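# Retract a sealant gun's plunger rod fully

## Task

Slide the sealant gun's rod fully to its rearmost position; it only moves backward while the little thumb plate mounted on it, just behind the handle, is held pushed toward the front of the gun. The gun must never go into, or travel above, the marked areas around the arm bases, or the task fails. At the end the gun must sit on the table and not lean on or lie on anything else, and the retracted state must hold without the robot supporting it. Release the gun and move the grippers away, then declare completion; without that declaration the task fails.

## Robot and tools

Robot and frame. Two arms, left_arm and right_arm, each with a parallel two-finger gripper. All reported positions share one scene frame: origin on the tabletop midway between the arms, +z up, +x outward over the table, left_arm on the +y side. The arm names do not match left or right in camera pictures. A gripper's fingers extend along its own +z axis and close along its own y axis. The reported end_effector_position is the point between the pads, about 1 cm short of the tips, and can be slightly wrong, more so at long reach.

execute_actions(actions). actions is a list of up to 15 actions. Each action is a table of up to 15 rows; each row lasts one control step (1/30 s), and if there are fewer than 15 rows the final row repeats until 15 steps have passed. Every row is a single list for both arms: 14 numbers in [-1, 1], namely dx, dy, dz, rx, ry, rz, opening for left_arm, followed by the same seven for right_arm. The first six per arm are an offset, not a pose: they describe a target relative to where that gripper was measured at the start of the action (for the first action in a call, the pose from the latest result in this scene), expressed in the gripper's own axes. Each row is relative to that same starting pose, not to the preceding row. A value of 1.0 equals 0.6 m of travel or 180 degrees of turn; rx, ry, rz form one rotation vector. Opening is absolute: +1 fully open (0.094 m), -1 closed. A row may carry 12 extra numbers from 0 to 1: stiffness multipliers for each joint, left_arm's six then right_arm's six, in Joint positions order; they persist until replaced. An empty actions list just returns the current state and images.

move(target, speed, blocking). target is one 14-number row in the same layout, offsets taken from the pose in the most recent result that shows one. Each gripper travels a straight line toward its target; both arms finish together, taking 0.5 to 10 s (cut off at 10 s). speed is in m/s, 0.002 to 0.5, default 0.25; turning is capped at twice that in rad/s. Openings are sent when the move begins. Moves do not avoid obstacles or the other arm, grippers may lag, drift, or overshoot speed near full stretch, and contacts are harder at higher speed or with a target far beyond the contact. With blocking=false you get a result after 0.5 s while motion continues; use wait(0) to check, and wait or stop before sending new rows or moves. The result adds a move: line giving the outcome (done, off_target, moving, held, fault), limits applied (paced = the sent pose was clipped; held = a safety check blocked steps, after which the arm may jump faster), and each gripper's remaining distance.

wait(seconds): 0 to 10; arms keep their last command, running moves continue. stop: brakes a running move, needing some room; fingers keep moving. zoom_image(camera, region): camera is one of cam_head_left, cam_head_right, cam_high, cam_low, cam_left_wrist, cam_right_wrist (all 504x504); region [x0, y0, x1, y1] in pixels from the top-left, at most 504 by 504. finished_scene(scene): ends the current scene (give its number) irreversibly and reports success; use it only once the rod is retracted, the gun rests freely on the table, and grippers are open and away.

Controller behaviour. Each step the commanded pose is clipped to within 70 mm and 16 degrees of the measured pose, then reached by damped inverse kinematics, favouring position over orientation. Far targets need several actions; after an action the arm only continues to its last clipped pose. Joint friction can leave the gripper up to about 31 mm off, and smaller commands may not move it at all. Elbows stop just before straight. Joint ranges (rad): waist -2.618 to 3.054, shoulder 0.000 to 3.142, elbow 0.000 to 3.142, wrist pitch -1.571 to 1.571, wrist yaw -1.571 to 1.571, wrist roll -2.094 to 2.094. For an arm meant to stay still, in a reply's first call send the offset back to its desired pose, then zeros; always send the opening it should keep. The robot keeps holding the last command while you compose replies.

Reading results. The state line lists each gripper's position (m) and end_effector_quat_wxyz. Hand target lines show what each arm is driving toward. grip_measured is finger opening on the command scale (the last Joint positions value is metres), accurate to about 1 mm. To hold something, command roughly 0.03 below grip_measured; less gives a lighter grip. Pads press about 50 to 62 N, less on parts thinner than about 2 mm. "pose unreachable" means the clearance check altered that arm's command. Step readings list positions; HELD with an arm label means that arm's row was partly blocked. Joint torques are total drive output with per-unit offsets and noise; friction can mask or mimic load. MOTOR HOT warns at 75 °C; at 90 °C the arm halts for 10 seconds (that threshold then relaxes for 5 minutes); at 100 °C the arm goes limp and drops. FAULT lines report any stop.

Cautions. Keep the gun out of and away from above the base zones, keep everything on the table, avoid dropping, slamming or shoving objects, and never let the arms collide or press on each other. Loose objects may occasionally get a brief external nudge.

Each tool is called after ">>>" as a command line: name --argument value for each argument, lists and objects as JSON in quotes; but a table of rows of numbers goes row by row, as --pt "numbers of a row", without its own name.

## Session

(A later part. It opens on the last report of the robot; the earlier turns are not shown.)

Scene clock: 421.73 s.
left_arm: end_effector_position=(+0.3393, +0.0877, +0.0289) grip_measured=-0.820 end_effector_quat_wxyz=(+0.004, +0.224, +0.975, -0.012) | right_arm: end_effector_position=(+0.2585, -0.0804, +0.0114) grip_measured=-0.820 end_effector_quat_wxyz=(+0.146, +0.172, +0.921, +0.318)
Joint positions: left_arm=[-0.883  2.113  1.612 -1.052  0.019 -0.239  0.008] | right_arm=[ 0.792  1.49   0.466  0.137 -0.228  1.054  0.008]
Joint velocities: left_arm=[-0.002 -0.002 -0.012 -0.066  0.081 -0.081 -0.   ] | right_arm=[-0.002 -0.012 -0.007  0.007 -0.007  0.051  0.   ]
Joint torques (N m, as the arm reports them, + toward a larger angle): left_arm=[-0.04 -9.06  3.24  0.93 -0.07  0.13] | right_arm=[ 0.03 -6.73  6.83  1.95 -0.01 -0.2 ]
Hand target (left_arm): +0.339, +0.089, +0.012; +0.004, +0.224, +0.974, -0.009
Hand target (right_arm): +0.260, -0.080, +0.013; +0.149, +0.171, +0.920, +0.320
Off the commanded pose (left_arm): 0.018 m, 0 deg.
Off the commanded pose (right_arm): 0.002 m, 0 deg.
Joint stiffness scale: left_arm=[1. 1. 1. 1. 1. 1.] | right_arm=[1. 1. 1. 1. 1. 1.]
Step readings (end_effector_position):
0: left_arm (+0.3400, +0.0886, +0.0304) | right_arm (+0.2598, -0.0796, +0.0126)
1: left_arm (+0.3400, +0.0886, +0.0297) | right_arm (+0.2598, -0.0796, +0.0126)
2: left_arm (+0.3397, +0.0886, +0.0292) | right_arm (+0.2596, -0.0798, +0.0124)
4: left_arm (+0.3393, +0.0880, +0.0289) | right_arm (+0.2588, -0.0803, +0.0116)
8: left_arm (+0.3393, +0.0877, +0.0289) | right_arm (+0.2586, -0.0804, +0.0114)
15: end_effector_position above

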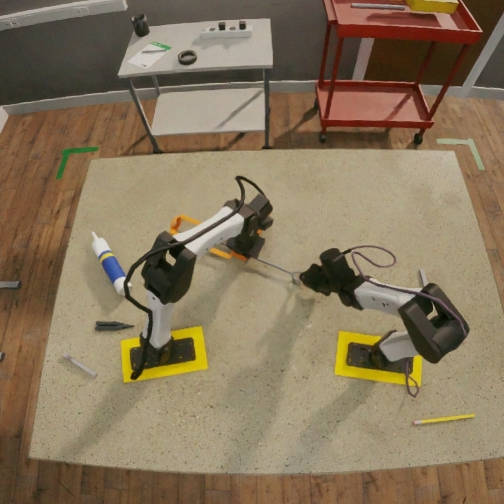

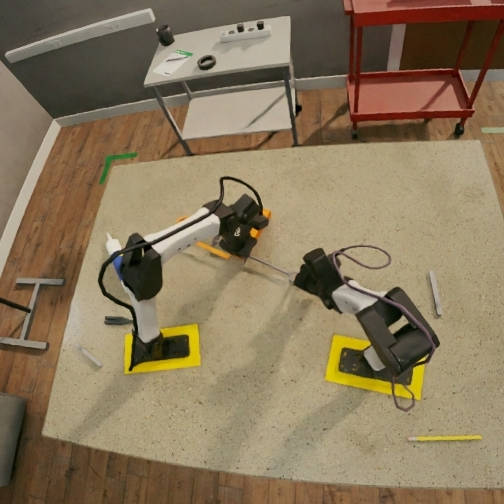

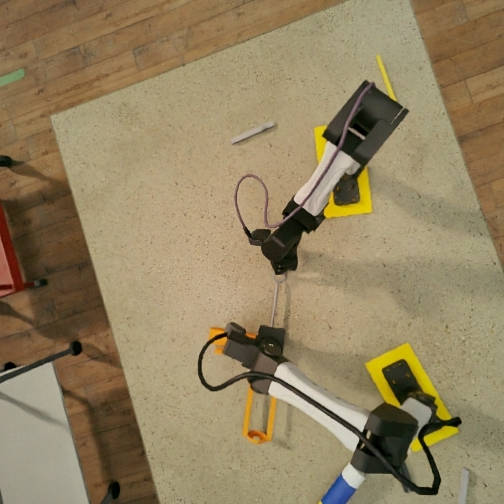

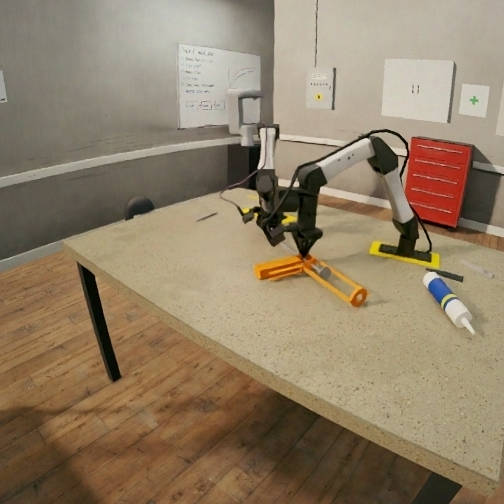

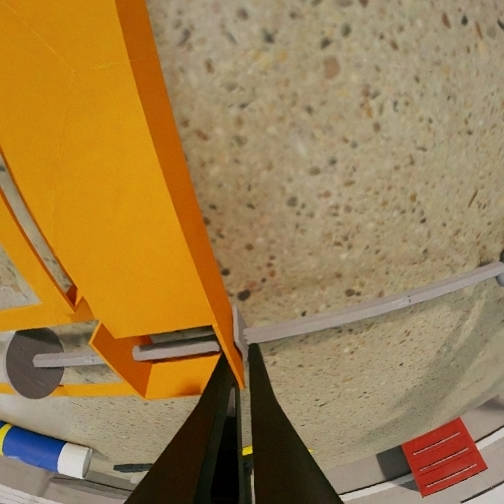

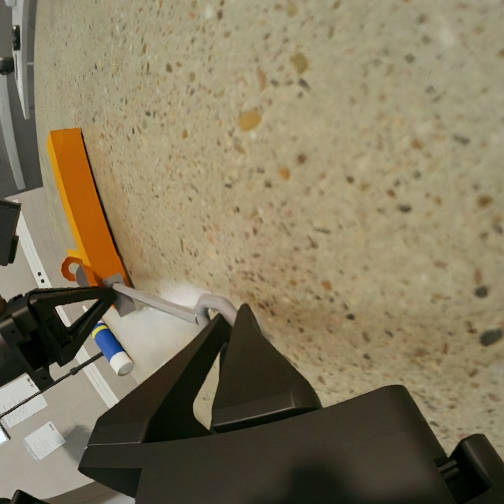

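>>> execute_actions --actions '[[[0,0,-0.004,0,0,0,-0.82, 0,0,0,0,0,0,-0.84]],[[0,0,0,0,0,0,-0.88, 0,0,0,0,0,0,-0.84]],[[0,0,0,0,0,0,-0.945, 0,0,0,0,0,0,-0.84]]]'

Scene clock: 430.87 s.
left_arm: end_effector_position=(+0.3393, +0.0885, +0.0294) grip_measured=-0.918 end_effector_quat_wxyz=(+0.004, +0.224, +0.975, -0.010) | right_arm: end_effector_position=(+0.2575, -0.0807, +0.0107) grip_measured=-0.820 end_effector_quat_wxyz=(+0.144, +0.172, +0.922, +0.317)
Joint positions: left_arm=[-0.883  2.111  1.612 -1.055  0.015 -0.238  0.004] | right_arm=[ 0.792  1.49   0.466  0.132 -0.231  1.054  0.008]
Joint velocities: left_arm=[-0.012 -0.022 -0.002  0.037 -0.037  0.037 -0.   ] | right_arm=[-0.022  0.022 -0.007  0.037 -0.022 -0.037 -0.   ]
Joint torques (N m, as the arm reports them, + toward a larger angle): left_arm=[  0.02 -10.65   6.21   0.43   0.     0.11] | right_arm=[ 0.   -6.71  6.81  1.87 -0.02 -0.19]
Hand target (left_arm): +0.339, +0.088, +0.029; +0.004, +0.223, +0.975, -0.011
Hand target (right_arm): +0.258, -0.081, +0.011; +0.144, +0.172, +0.921, +0.317
Off the commanded pose (left_arm): 0.000 m, 0 deg.
Off the commanded pose (right_arm): 0.000 m, 0 deg.
Joint stiffness scale: left_arm=[1. 1. 1. 1. 1. 1.] | right_arm=[1. 1. 1. 1. 1. 1.]
Step readings (end_effector_position; steps 1 to 15: 1st action; 16 to 30: 2nd action; 31 to 45: 3rd action):
0: left_arm (+0.3393, +0.0877, +0.0289) | right_arm (+0.2585, -0.0804, +0.0114)
1: left_arm (+0.3391, +0.0877, +0.0294) | right_arm (+0.2584, -0.0804, +0.0113)
2: left_arm (+0.3391, +0.0877, +0.0294) | right_arm (+0.2582, -0.0804, +0.0112)
4: left_arm (+0.3390, +0.0877, +0.0294) | right_arm (+0.2581, -0.0803, +0.0113)
8: left_arm (+0.3390, +0.0877, +0.0294) | right_arm (+0.2580, -0.0803, +0.0112)
15: left_arm (+0.3390, +0.0877, +0.0294) | right_arm (+0.2580, -0.0803, +0.0112)
16: left_arm (+0.3391, +0.0880, +0.0294) | right_arm (+0.2579, -0.0804, +0.0111)
17: left_arm (+0.3391, +0.0882, +0.0294) | right_arm (+0.2578, -0.0805, +0.0110)
19: left_arm (+0.3392, +0.0883, +0.0294) | right_arm (+0.2576, -0.0806, +0.0108)
23: left_arm (+0.3392, +0.0883, +0.0294) | right_arm (+0.2576, -0.0806, +0.0108)
30: left_arm (+0.3392, +0.0883, +0.0294) | right_arm (+0.2576, -0.0806, +0.0108)
31: left_arm (+0.3393, +0.0885, +0.0294) | right_arm (+0.2576, -0.0806, +0.0108)
32: left_arm (+0.3393, +0.0885, +0.0294) | right_arm (+0.2575, -0.0807, +0.0107)
34: left_arm (+0.3393, +0.0885, +0.0294) | right_arm (+0.2575, -0.0807, +0.0107)
38: left_arm (+0.3393, +0.0885, +0.0294) | right_arm (+0.2575, -0.0807, +0.0107)
45: end_effector_position above

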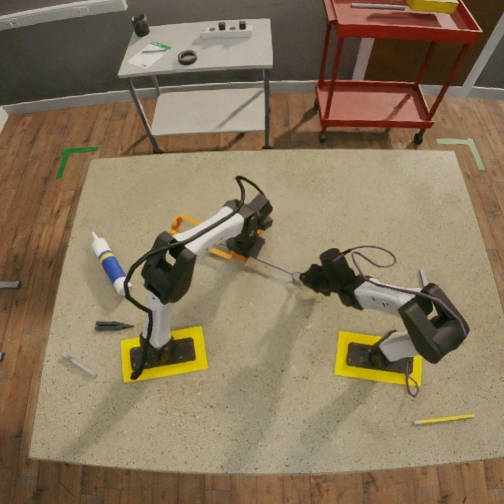

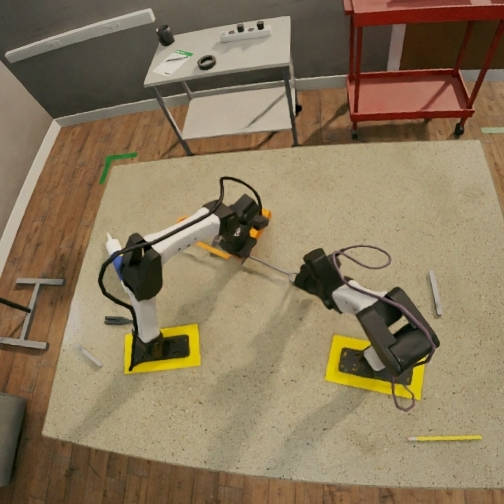

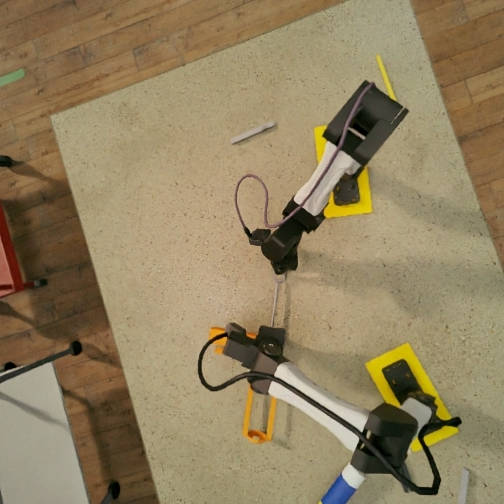

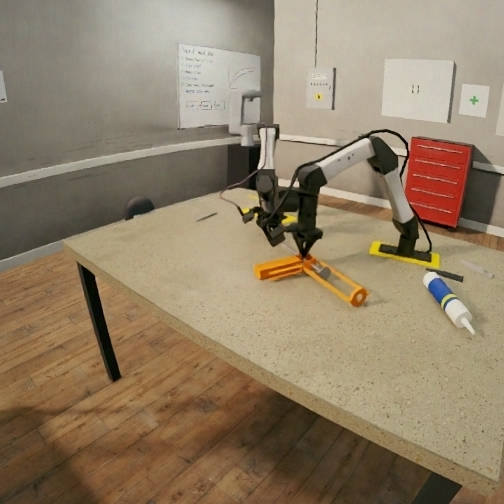

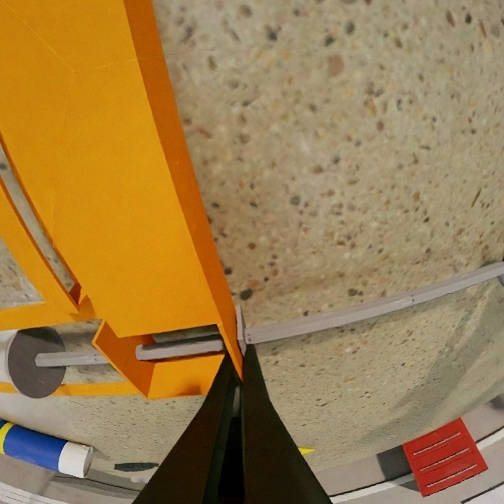

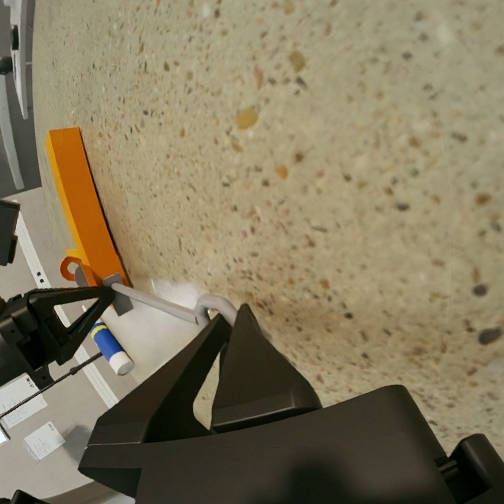

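>>> move --target '[0,0.05,0.005,-0.02,0,0,-0.945, 0.0045,-0.085,-0.054,0,0,0,-0.84]' --speed 0.05

Scene clock: 440.90 s.
left_arm: end_effector_position=(+0.3384, +0.0854, +0.0296) grip_measured=-0.918 end_effector_quat_wxyz=(+0.001, +0.233, +0.972, -0.024) | right_arm: end_effector_position=(+0.2404, -0.1184, +0.0107) grip_measured=-0.823 end_effector_quat_wxyz=(+0.144, +0.167, +0.913, +0.342)
Joint positions: left_arm=[-0.879  2.111  1.612 -1.05   0.043 -0.214  0.004] | right_arm=[ 0.646  1.343  0.318  0.14  -0.36   0.948  0.008]
Joint velocities: left_arm=[-0.002 -0.022  0.012  0.007 -0.037  0.022  0.001] | right_arm=[ 0.007  0.002  0.007 -0.051  0.022 -0.022 -0.   ]
Joint torques (N m, as the arm reports them, + toward a larger angle): left_arm=[  2.55 -11.23   4.43   0.4   -0.77   0.32] | right_arm=[-1.54 -7.66  4.27  1.51  0.13 -0.44]
Hand target (left_arm): +0.351, +0.115, +0.026; +0.009, +0.224, +0.974, +0.020
Hand target (right_arm): +0.231, -0.132, +0.001; +0.142, +0.173, +0.921, +0.320
Off the commanded pose (left_arm): 0.033 m, 5 deg.
Off the commanded pose (right_arm): 0.020 m, 3 deg.
Joint stiffness scale: left_arm=[1. 1. 1. 1. 1. 1.] | right_arm=[1. 1. 1. 1. 1. 1.]
move: off_target (left_arm, right_arm)

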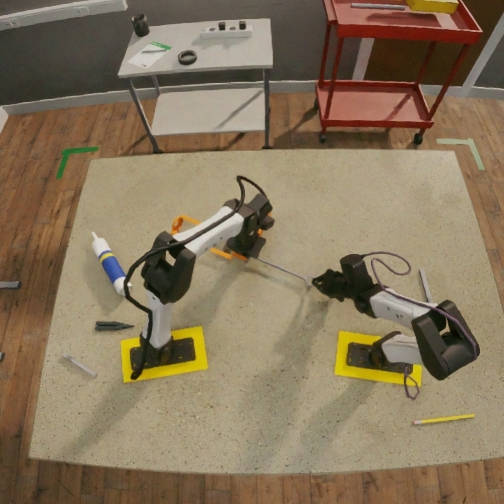

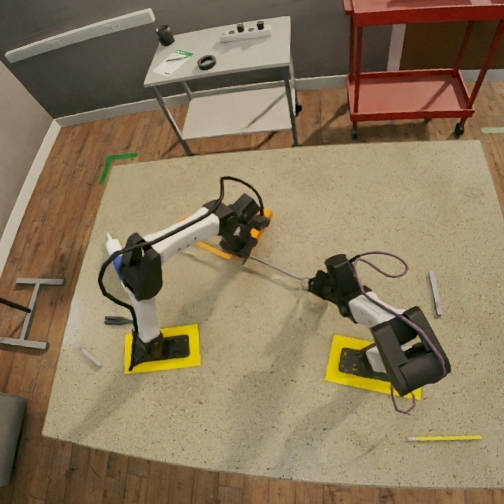

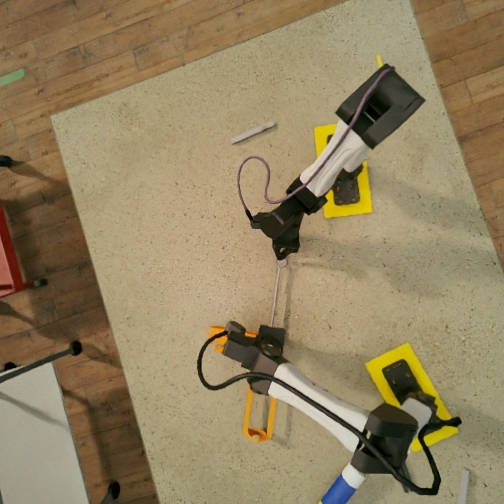

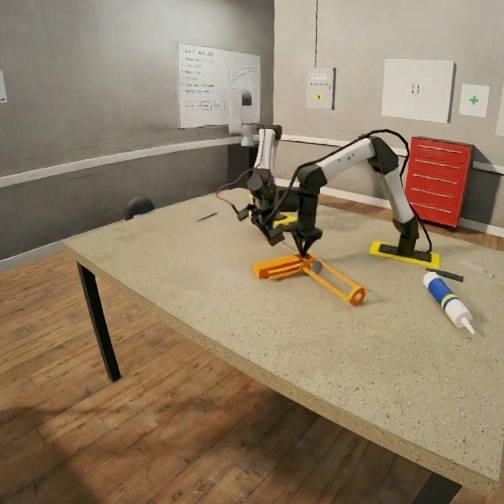

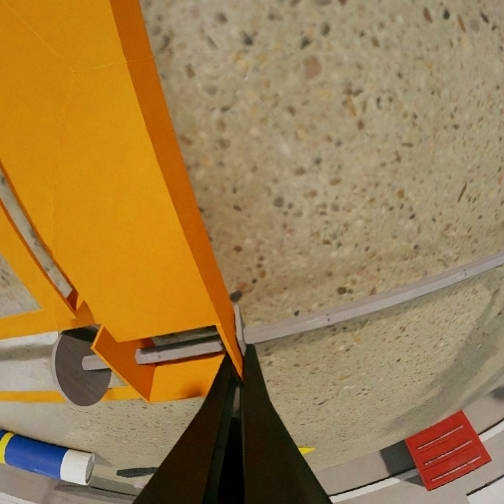

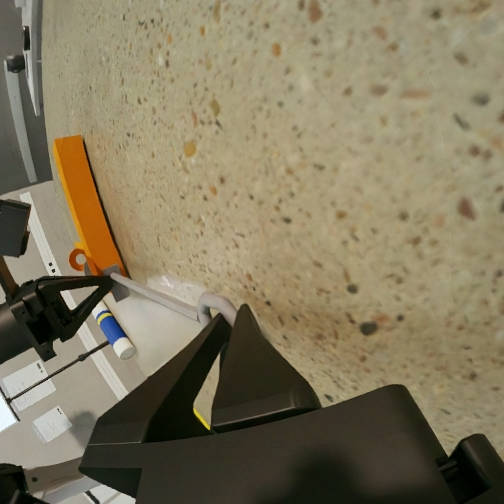

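>>> move --target '[0,0.055,0.005,-0.028,0,0,-0.945, 0.004,-0.064,-0.0415,0.017,0,0,-0.84]' --speed 0.04

>>> zoom_image --camera "cam_left_wrist" --region '[0, 280, 300, 440]'

>>> zoom_image --camera "cam_low" --region '[250, 230, 370, 310]'

Scene clock: 453.83 s.
left_arm: end_effector_position=(+0.3389, +0.0833, +0.0315) grip_measured=-0.918 end_effector_quat_wxyz=(+0.003, +0.239, +0.971, -0.031) | right_arm: end_effector_position=(+0.2314, -0.1425, +0.0138) grip_measured=-0.824 end_effector_quat_wxyz=(+0.142, +0.162, +0.912, +0.349)
Joint positions: left_arm=[-0.878  2.107  1.612 -1.044  0.052 -0.203  0.004] | right_arm=[ 0.527  1.241  0.276  0.046 -0.449  0.843  0.008]
Joint velocities: left_arm=[-0.007 -0.012 -0.012 -0.007 -0.022 -0.007  0.   ] | right_arm=[-0.012 -0.022  0.002 -0.037 -0.066  0.081  0.   ]
Joint torques (N m, as the arm reports them, + toward a larger angle): left_arm=[  2.55 -10.53   4.74   0.38  -0.85   0.43] | right_arm=[-1.62 -6.5   4.55  1.36  0.18 -0.46]
Hand target (left_arm): +0.352, +0.114, +0.026; +0.009, +0.234, +0.972, +0.018
Hand target (right_arm): +0.221, -0.156, +0.002; +0.138, +0.172, +0.921, +0.321
Off the commanded pose (left_arm): 0.035 m, 6 deg.
Off the commanded pose (right_arm): 0.023 m, 4 deg.
Joint stiffness scale: left_arm=[1. 1. 1. 1. 1. 1.] | right_arm=[1. 1. 1. 1. 1. 1.]
move: off_target (left_arm, right_arm)

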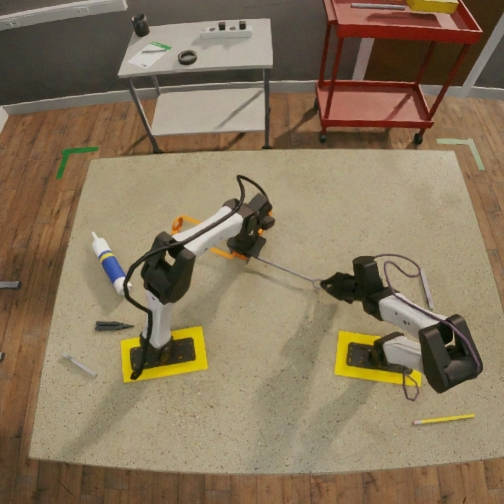

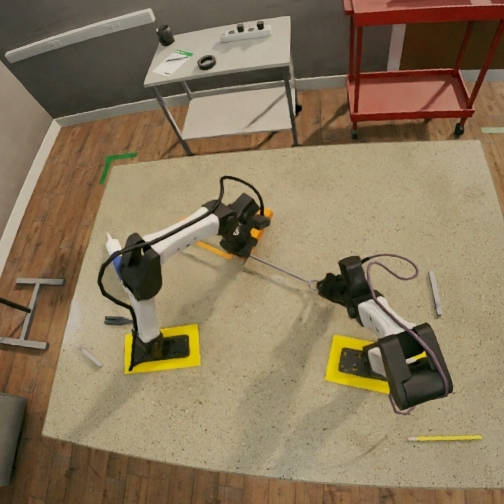

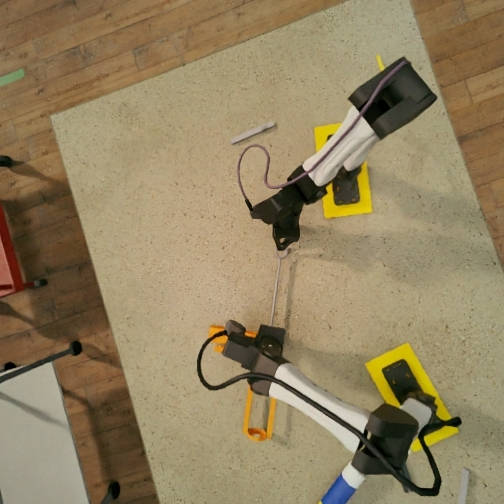

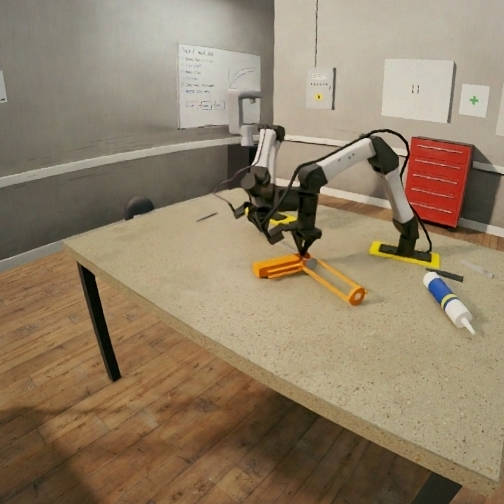

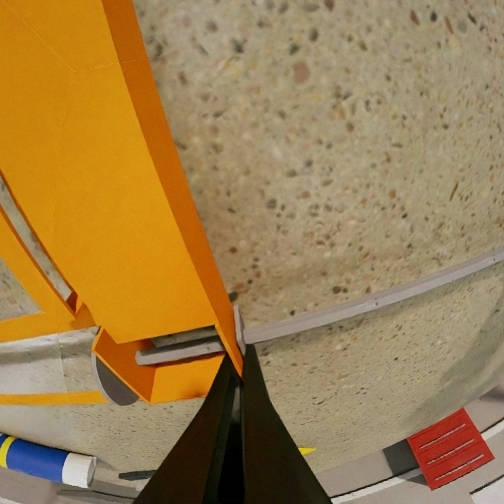

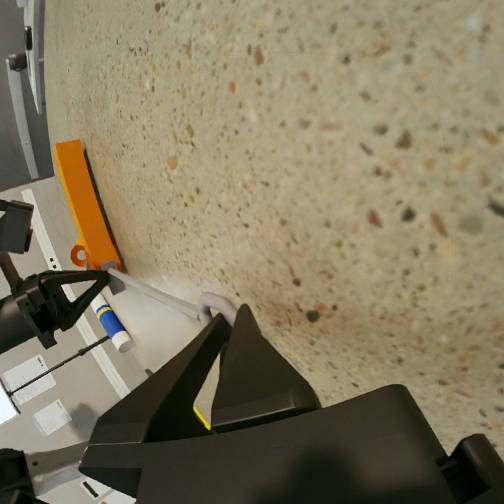

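Region (0, 280, 300, 440) of cam_left_wrist's 504x504 image, scaled by 1.680, with more detail than that image has; it fills the top 269 rows of this view, and the rest is white.

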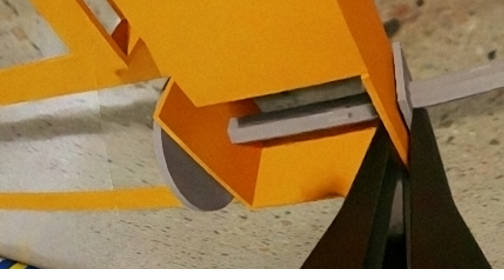

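Region (250, 230, 370, 310) of cam_low's 504x504 image, scaled by 4.200, with more detail than that image has.

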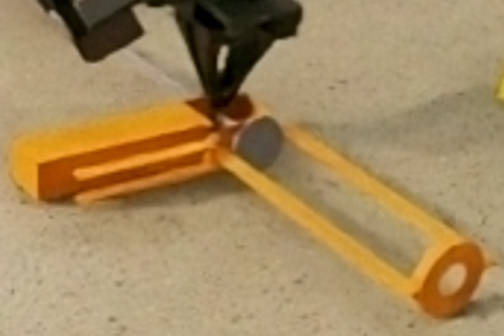

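>>> move --target '[0,0.058,0.008,-0.03,0,0,-0.945, 0.003,-0.056,-0.03,0.02,0,0,-0.84]' --speed 0.04

>>> zoom_image --camera "cam_left_wrist" --region '[0, 280, 300, 440]'

Scene clock: 460.37 s.
left_arm: end_effector_position=(+0.3396, +0.0783, +0.0330) grip_measured=-0.918 end_effector_quat_wxyz=(+0.007, +0.242, +0.969, -0.043) | right_arm: end_effector_position=(+0.2298, -0.1568, +0.0183) grip_measured=-0.824 end_effector_quat_wxyz=(+0.141, +0.153, +0.911, +0.357)
Joint positions: left_arm=[-0.878  2.104  1.612 -1.03   0.072 -0.196  0.004] | right_arm=[ 0.429  1.201  0.276 -0.03  -0.527  0.742  0.008]
Joint velocities: left_arm=[-0.002  0.002  0.007 -0.081  0.007 -0.007 -0.001] | right_arm=[-0.017  0.007 -0.002  0.007  0.022 -0.037 -0.   ]
Joint torques (N m, as the arm reports them, + toward a larger angle): left_arm=[  2.66 -10.39   4.57   0.37  -1.01   0.45] | right_arm=[-2.13 -6.31  4.16  1.23  0.24 -0.49]
Hand target (left_arm): +0.353, +0.113, +0.026; +0.011, +0.239, +0.971, +0.014
Hand target (right_arm): +0.217, -0.173, +0.003; +0.135, +0.167, +0.922, +0.323
Off the commanded pose (left_arm): 0.039 m, 7 deg.
Off the commanded pose (right_arm): 0.028 m, 5 deg.
Joint stiffness scale: left_arm=[1. 1. 1. 1. 1. 1.] | right_arm=[1. 1. 1. 1. 1. 1.]
move: off_target (left_arm, right_arm)

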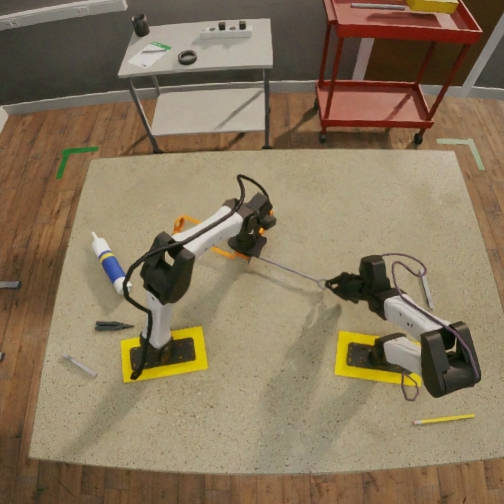

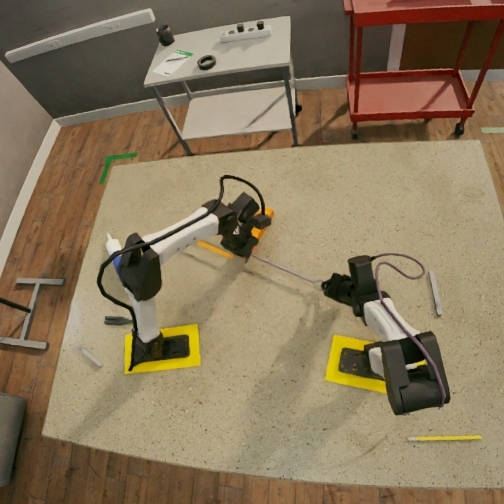

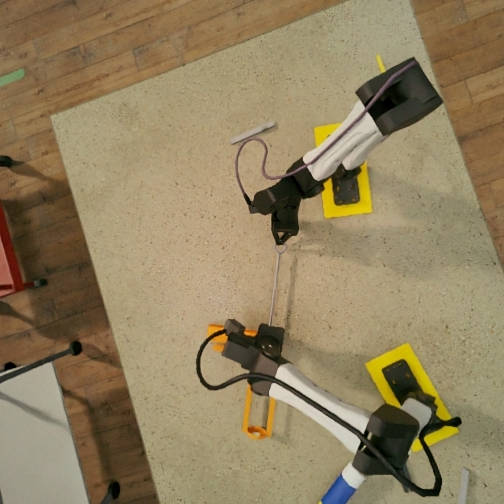

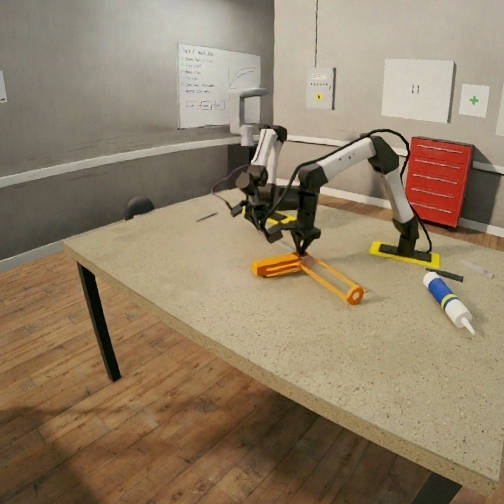

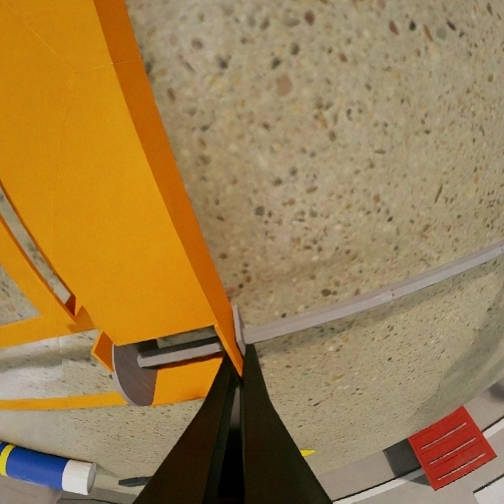

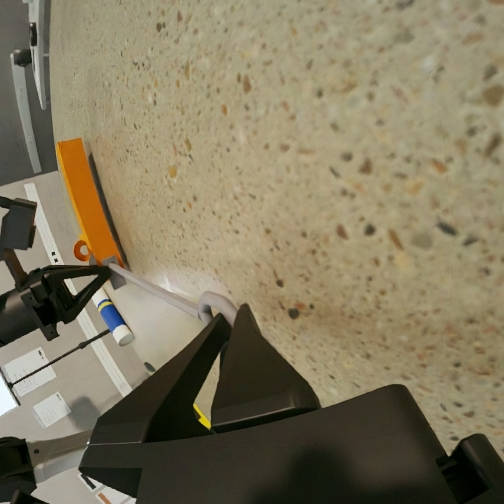

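Region (0, 280, 300, 440) of cam_left_wrist's 504x504 image, scaled by 1.680, with more detail than that image has; it fills the top 269 rows of this view, and the rest is white.

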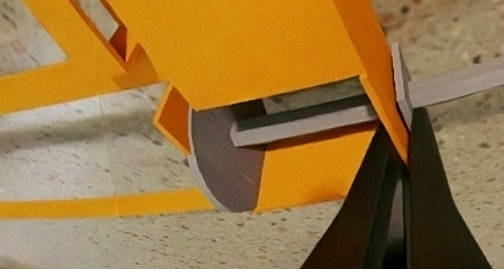

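>>> move --target '[0,0.062,0.01,-0.038,0,0,-0.945, 0.003,-0.062,-0.025,0.025,0,0,-0.84]' --speed 0.04

>>> zoom_image --camera "cam_left_wrist" --region '[0, 280, 300, 440]'

Scene clock: 467.13 s.
left_arm: end_effector_position=(+0.3394, +0.0682, +0.0341) grip_measured=-0.918 end_effector_quat_wxyz=(+0.009, +0.245, +0.967, -0.069) | right_arm: end_effector_position=(+0.2292, -0.1682, +0.0206) grip_measured=-0.826 end_effector_quat_wxyz=(+0.143, +0.135, +0.907, +0.372)
Joint positions: left_arm=[-0.879  2.104  1.612 -1.005  0.117 -0.193  0.004] | right_arm=[ 0.327  1.201  0.276 -0.07  -0.619  0.623  0.008]
Joint velocities: left_arm=[-0.012 -0.002 -0.002 -0.037  0.037 -0.051  0.   ] | right_arm=[ 0.002 -0.007  0.012 -0.037 -0.037 -0.022 -0.   ]
Joint torques (N m, as the arm reports them, + toward a larger angle): left_arm=[  2.45 -10.43   4.87   0.27  -1.37   0.51] | right_arm=[-2.73 -6.12  4.78  0.88  0.45 -0.48]
Hand target (left_arm): +0.355, +0.109, +0.026; +0.017, +0.243, +0.970, +0.011
Hand target (right_arm): +0.216, -0.188, +0.003; +0.134, +0.158, +0.923, +0.325
Off the commanded pose (left_arm): 0.047 m, 10 deg.
Off the commanded pose (right_arm): 0.032 m, 7 deg.
Joint stiffness scale: left_arm=[1. 1. 1. 1. 1. 1.] | right_arm=[1. 1. 1. 1. 1. 1.]
move: off_target (left_arm, right_arm)

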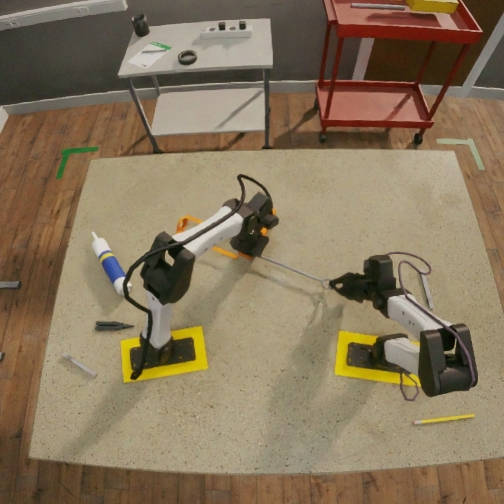

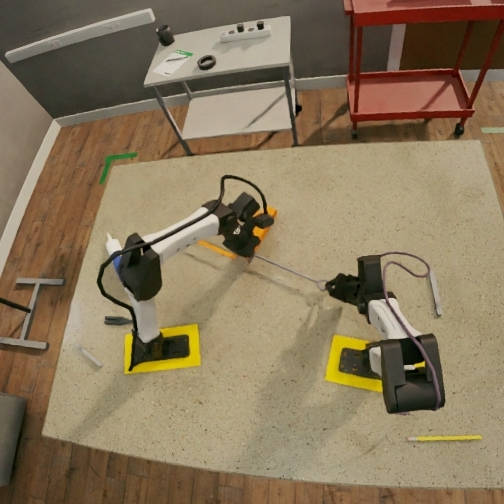

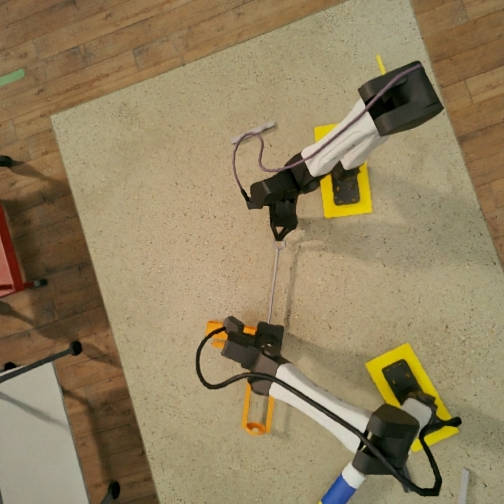

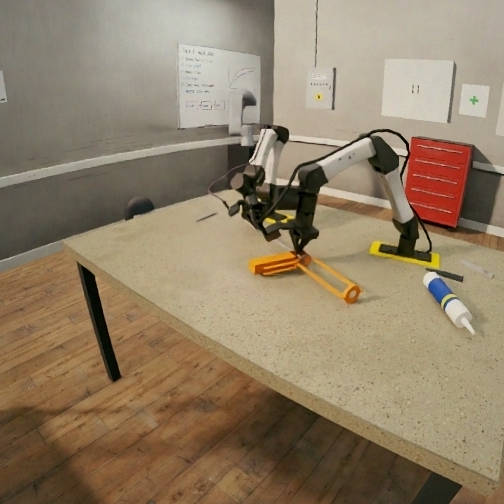

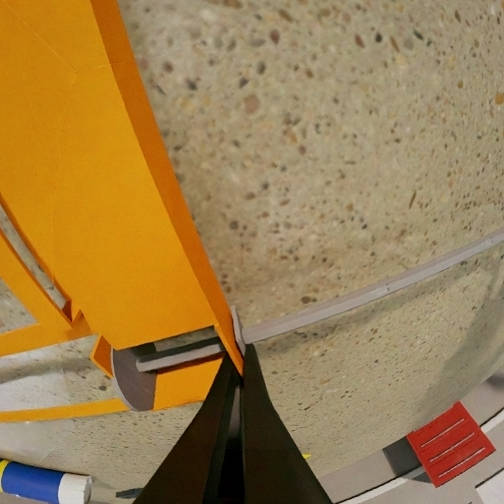

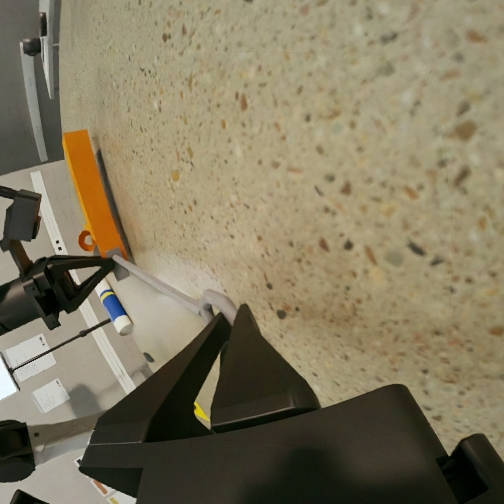

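Region (0, 280, 300, 440) of cam_left_wrist's 504x504 image, scaled by 1.680, with more detail than that image has; it fills the top 269 rows of this view, and the rest is white.

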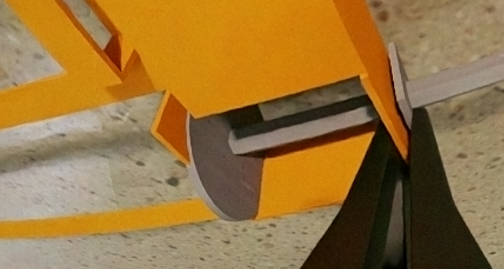

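>>> move --target '[0,0.025,0.012,-0.045,0,0,-0.945, 0.003,-0.009,0.026,0.03,0,0,-0.84]' --speed 0.04

Scene clock: 478.87 s.
left_arm: end_effector_position=(+0.3393, +0.0724, +0.0295) grip_measured=-0.918 end_effector_quat_wxyz=(+0.018, +0.244, +0.969, -0.030) | right_arm: end_effector_position=(+0.2251, -0.1603, +0.0074) grip_measured=-0.827 end_effector_quat_wxyz=(+0.131, +0.137, +0.920, +0.342)
Joint positions: left_arm=[-0.904  2.112  1.612 -1.012  0.037 -0.218  0.004] | right_arm=[ 0.42   1.243  0.276 -0.04  -0.525  0.681  0.008]
Joint velocities: left_arm=[ 0.012  0.012  0.007 -0.007 -0.037  0.007  0.001] | right_arm=[-0.007  0.017 -0.017  0.051  0.007  0.022 -0.   ]
Joint torques (N m, as the arm reports them, + toward a larger angle): left_arm=[ 0.1  -9.63  6.75  0.5  -0.56  0.16] | right_arm=[ 0.61 -1.26  8.74  1.64  0.15 -0.16]
Hand target (left_arm): +0.346, +0.080, +0.026; +0.027, +0.244, +0.969, -0.001
Hand target (right_arm): +0.232, -0.163, +0.006; +0.137, +0.142, +0.924, +0.327
Off the commanded pose (left_arm): 0.011 m, 4 deg.
Off the commanded pose (right_arm): 0.008 m, 2 deg.
Joint stiffness scale: left_arm=[1. 1. 1. 1. 1. 1.] | right_arm=[1. 1. 1. 1. 1. 1.]
move: off_target (left_arm)

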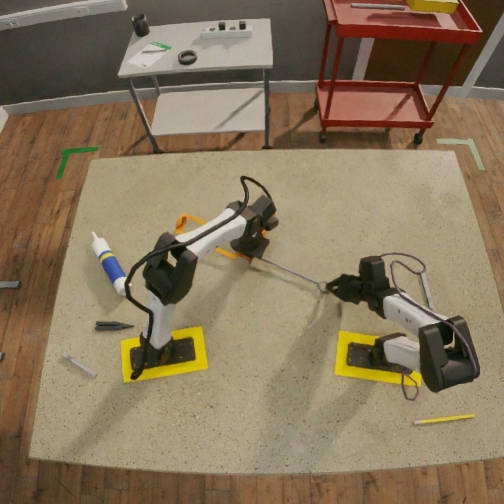

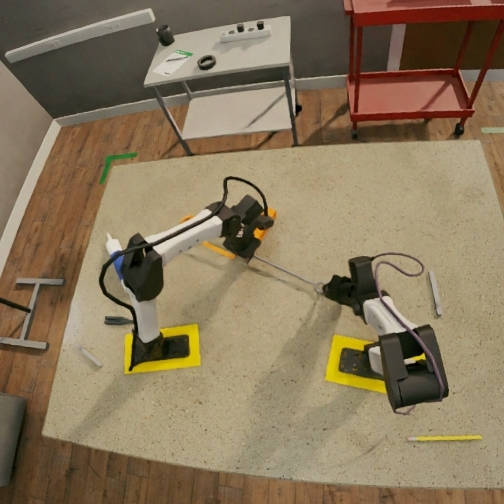

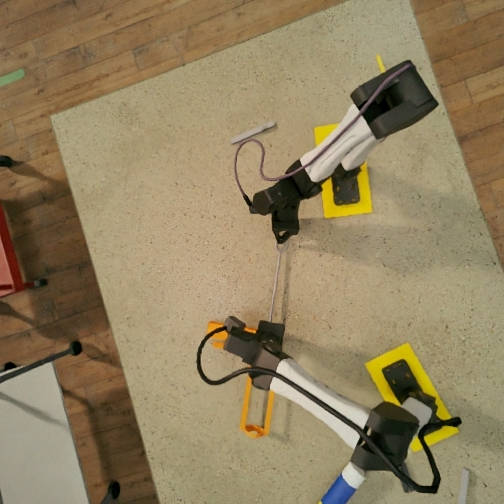

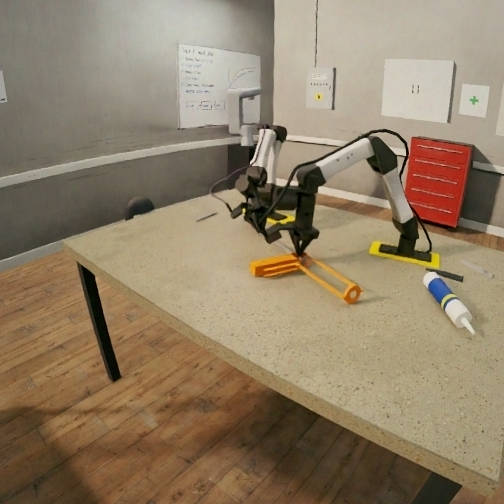

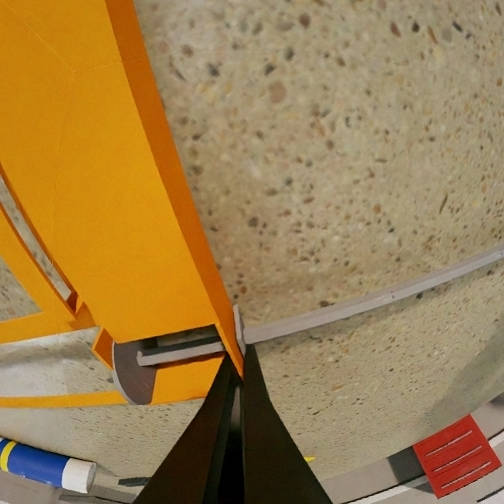

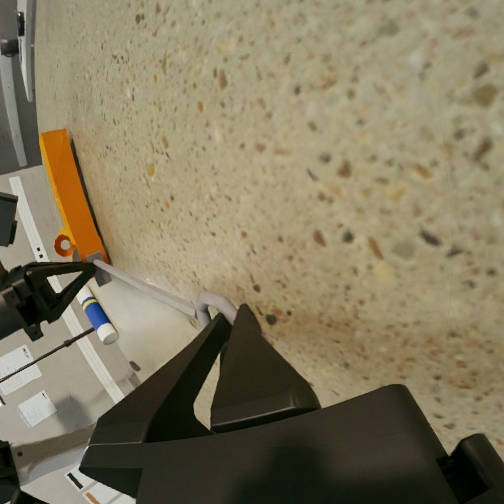

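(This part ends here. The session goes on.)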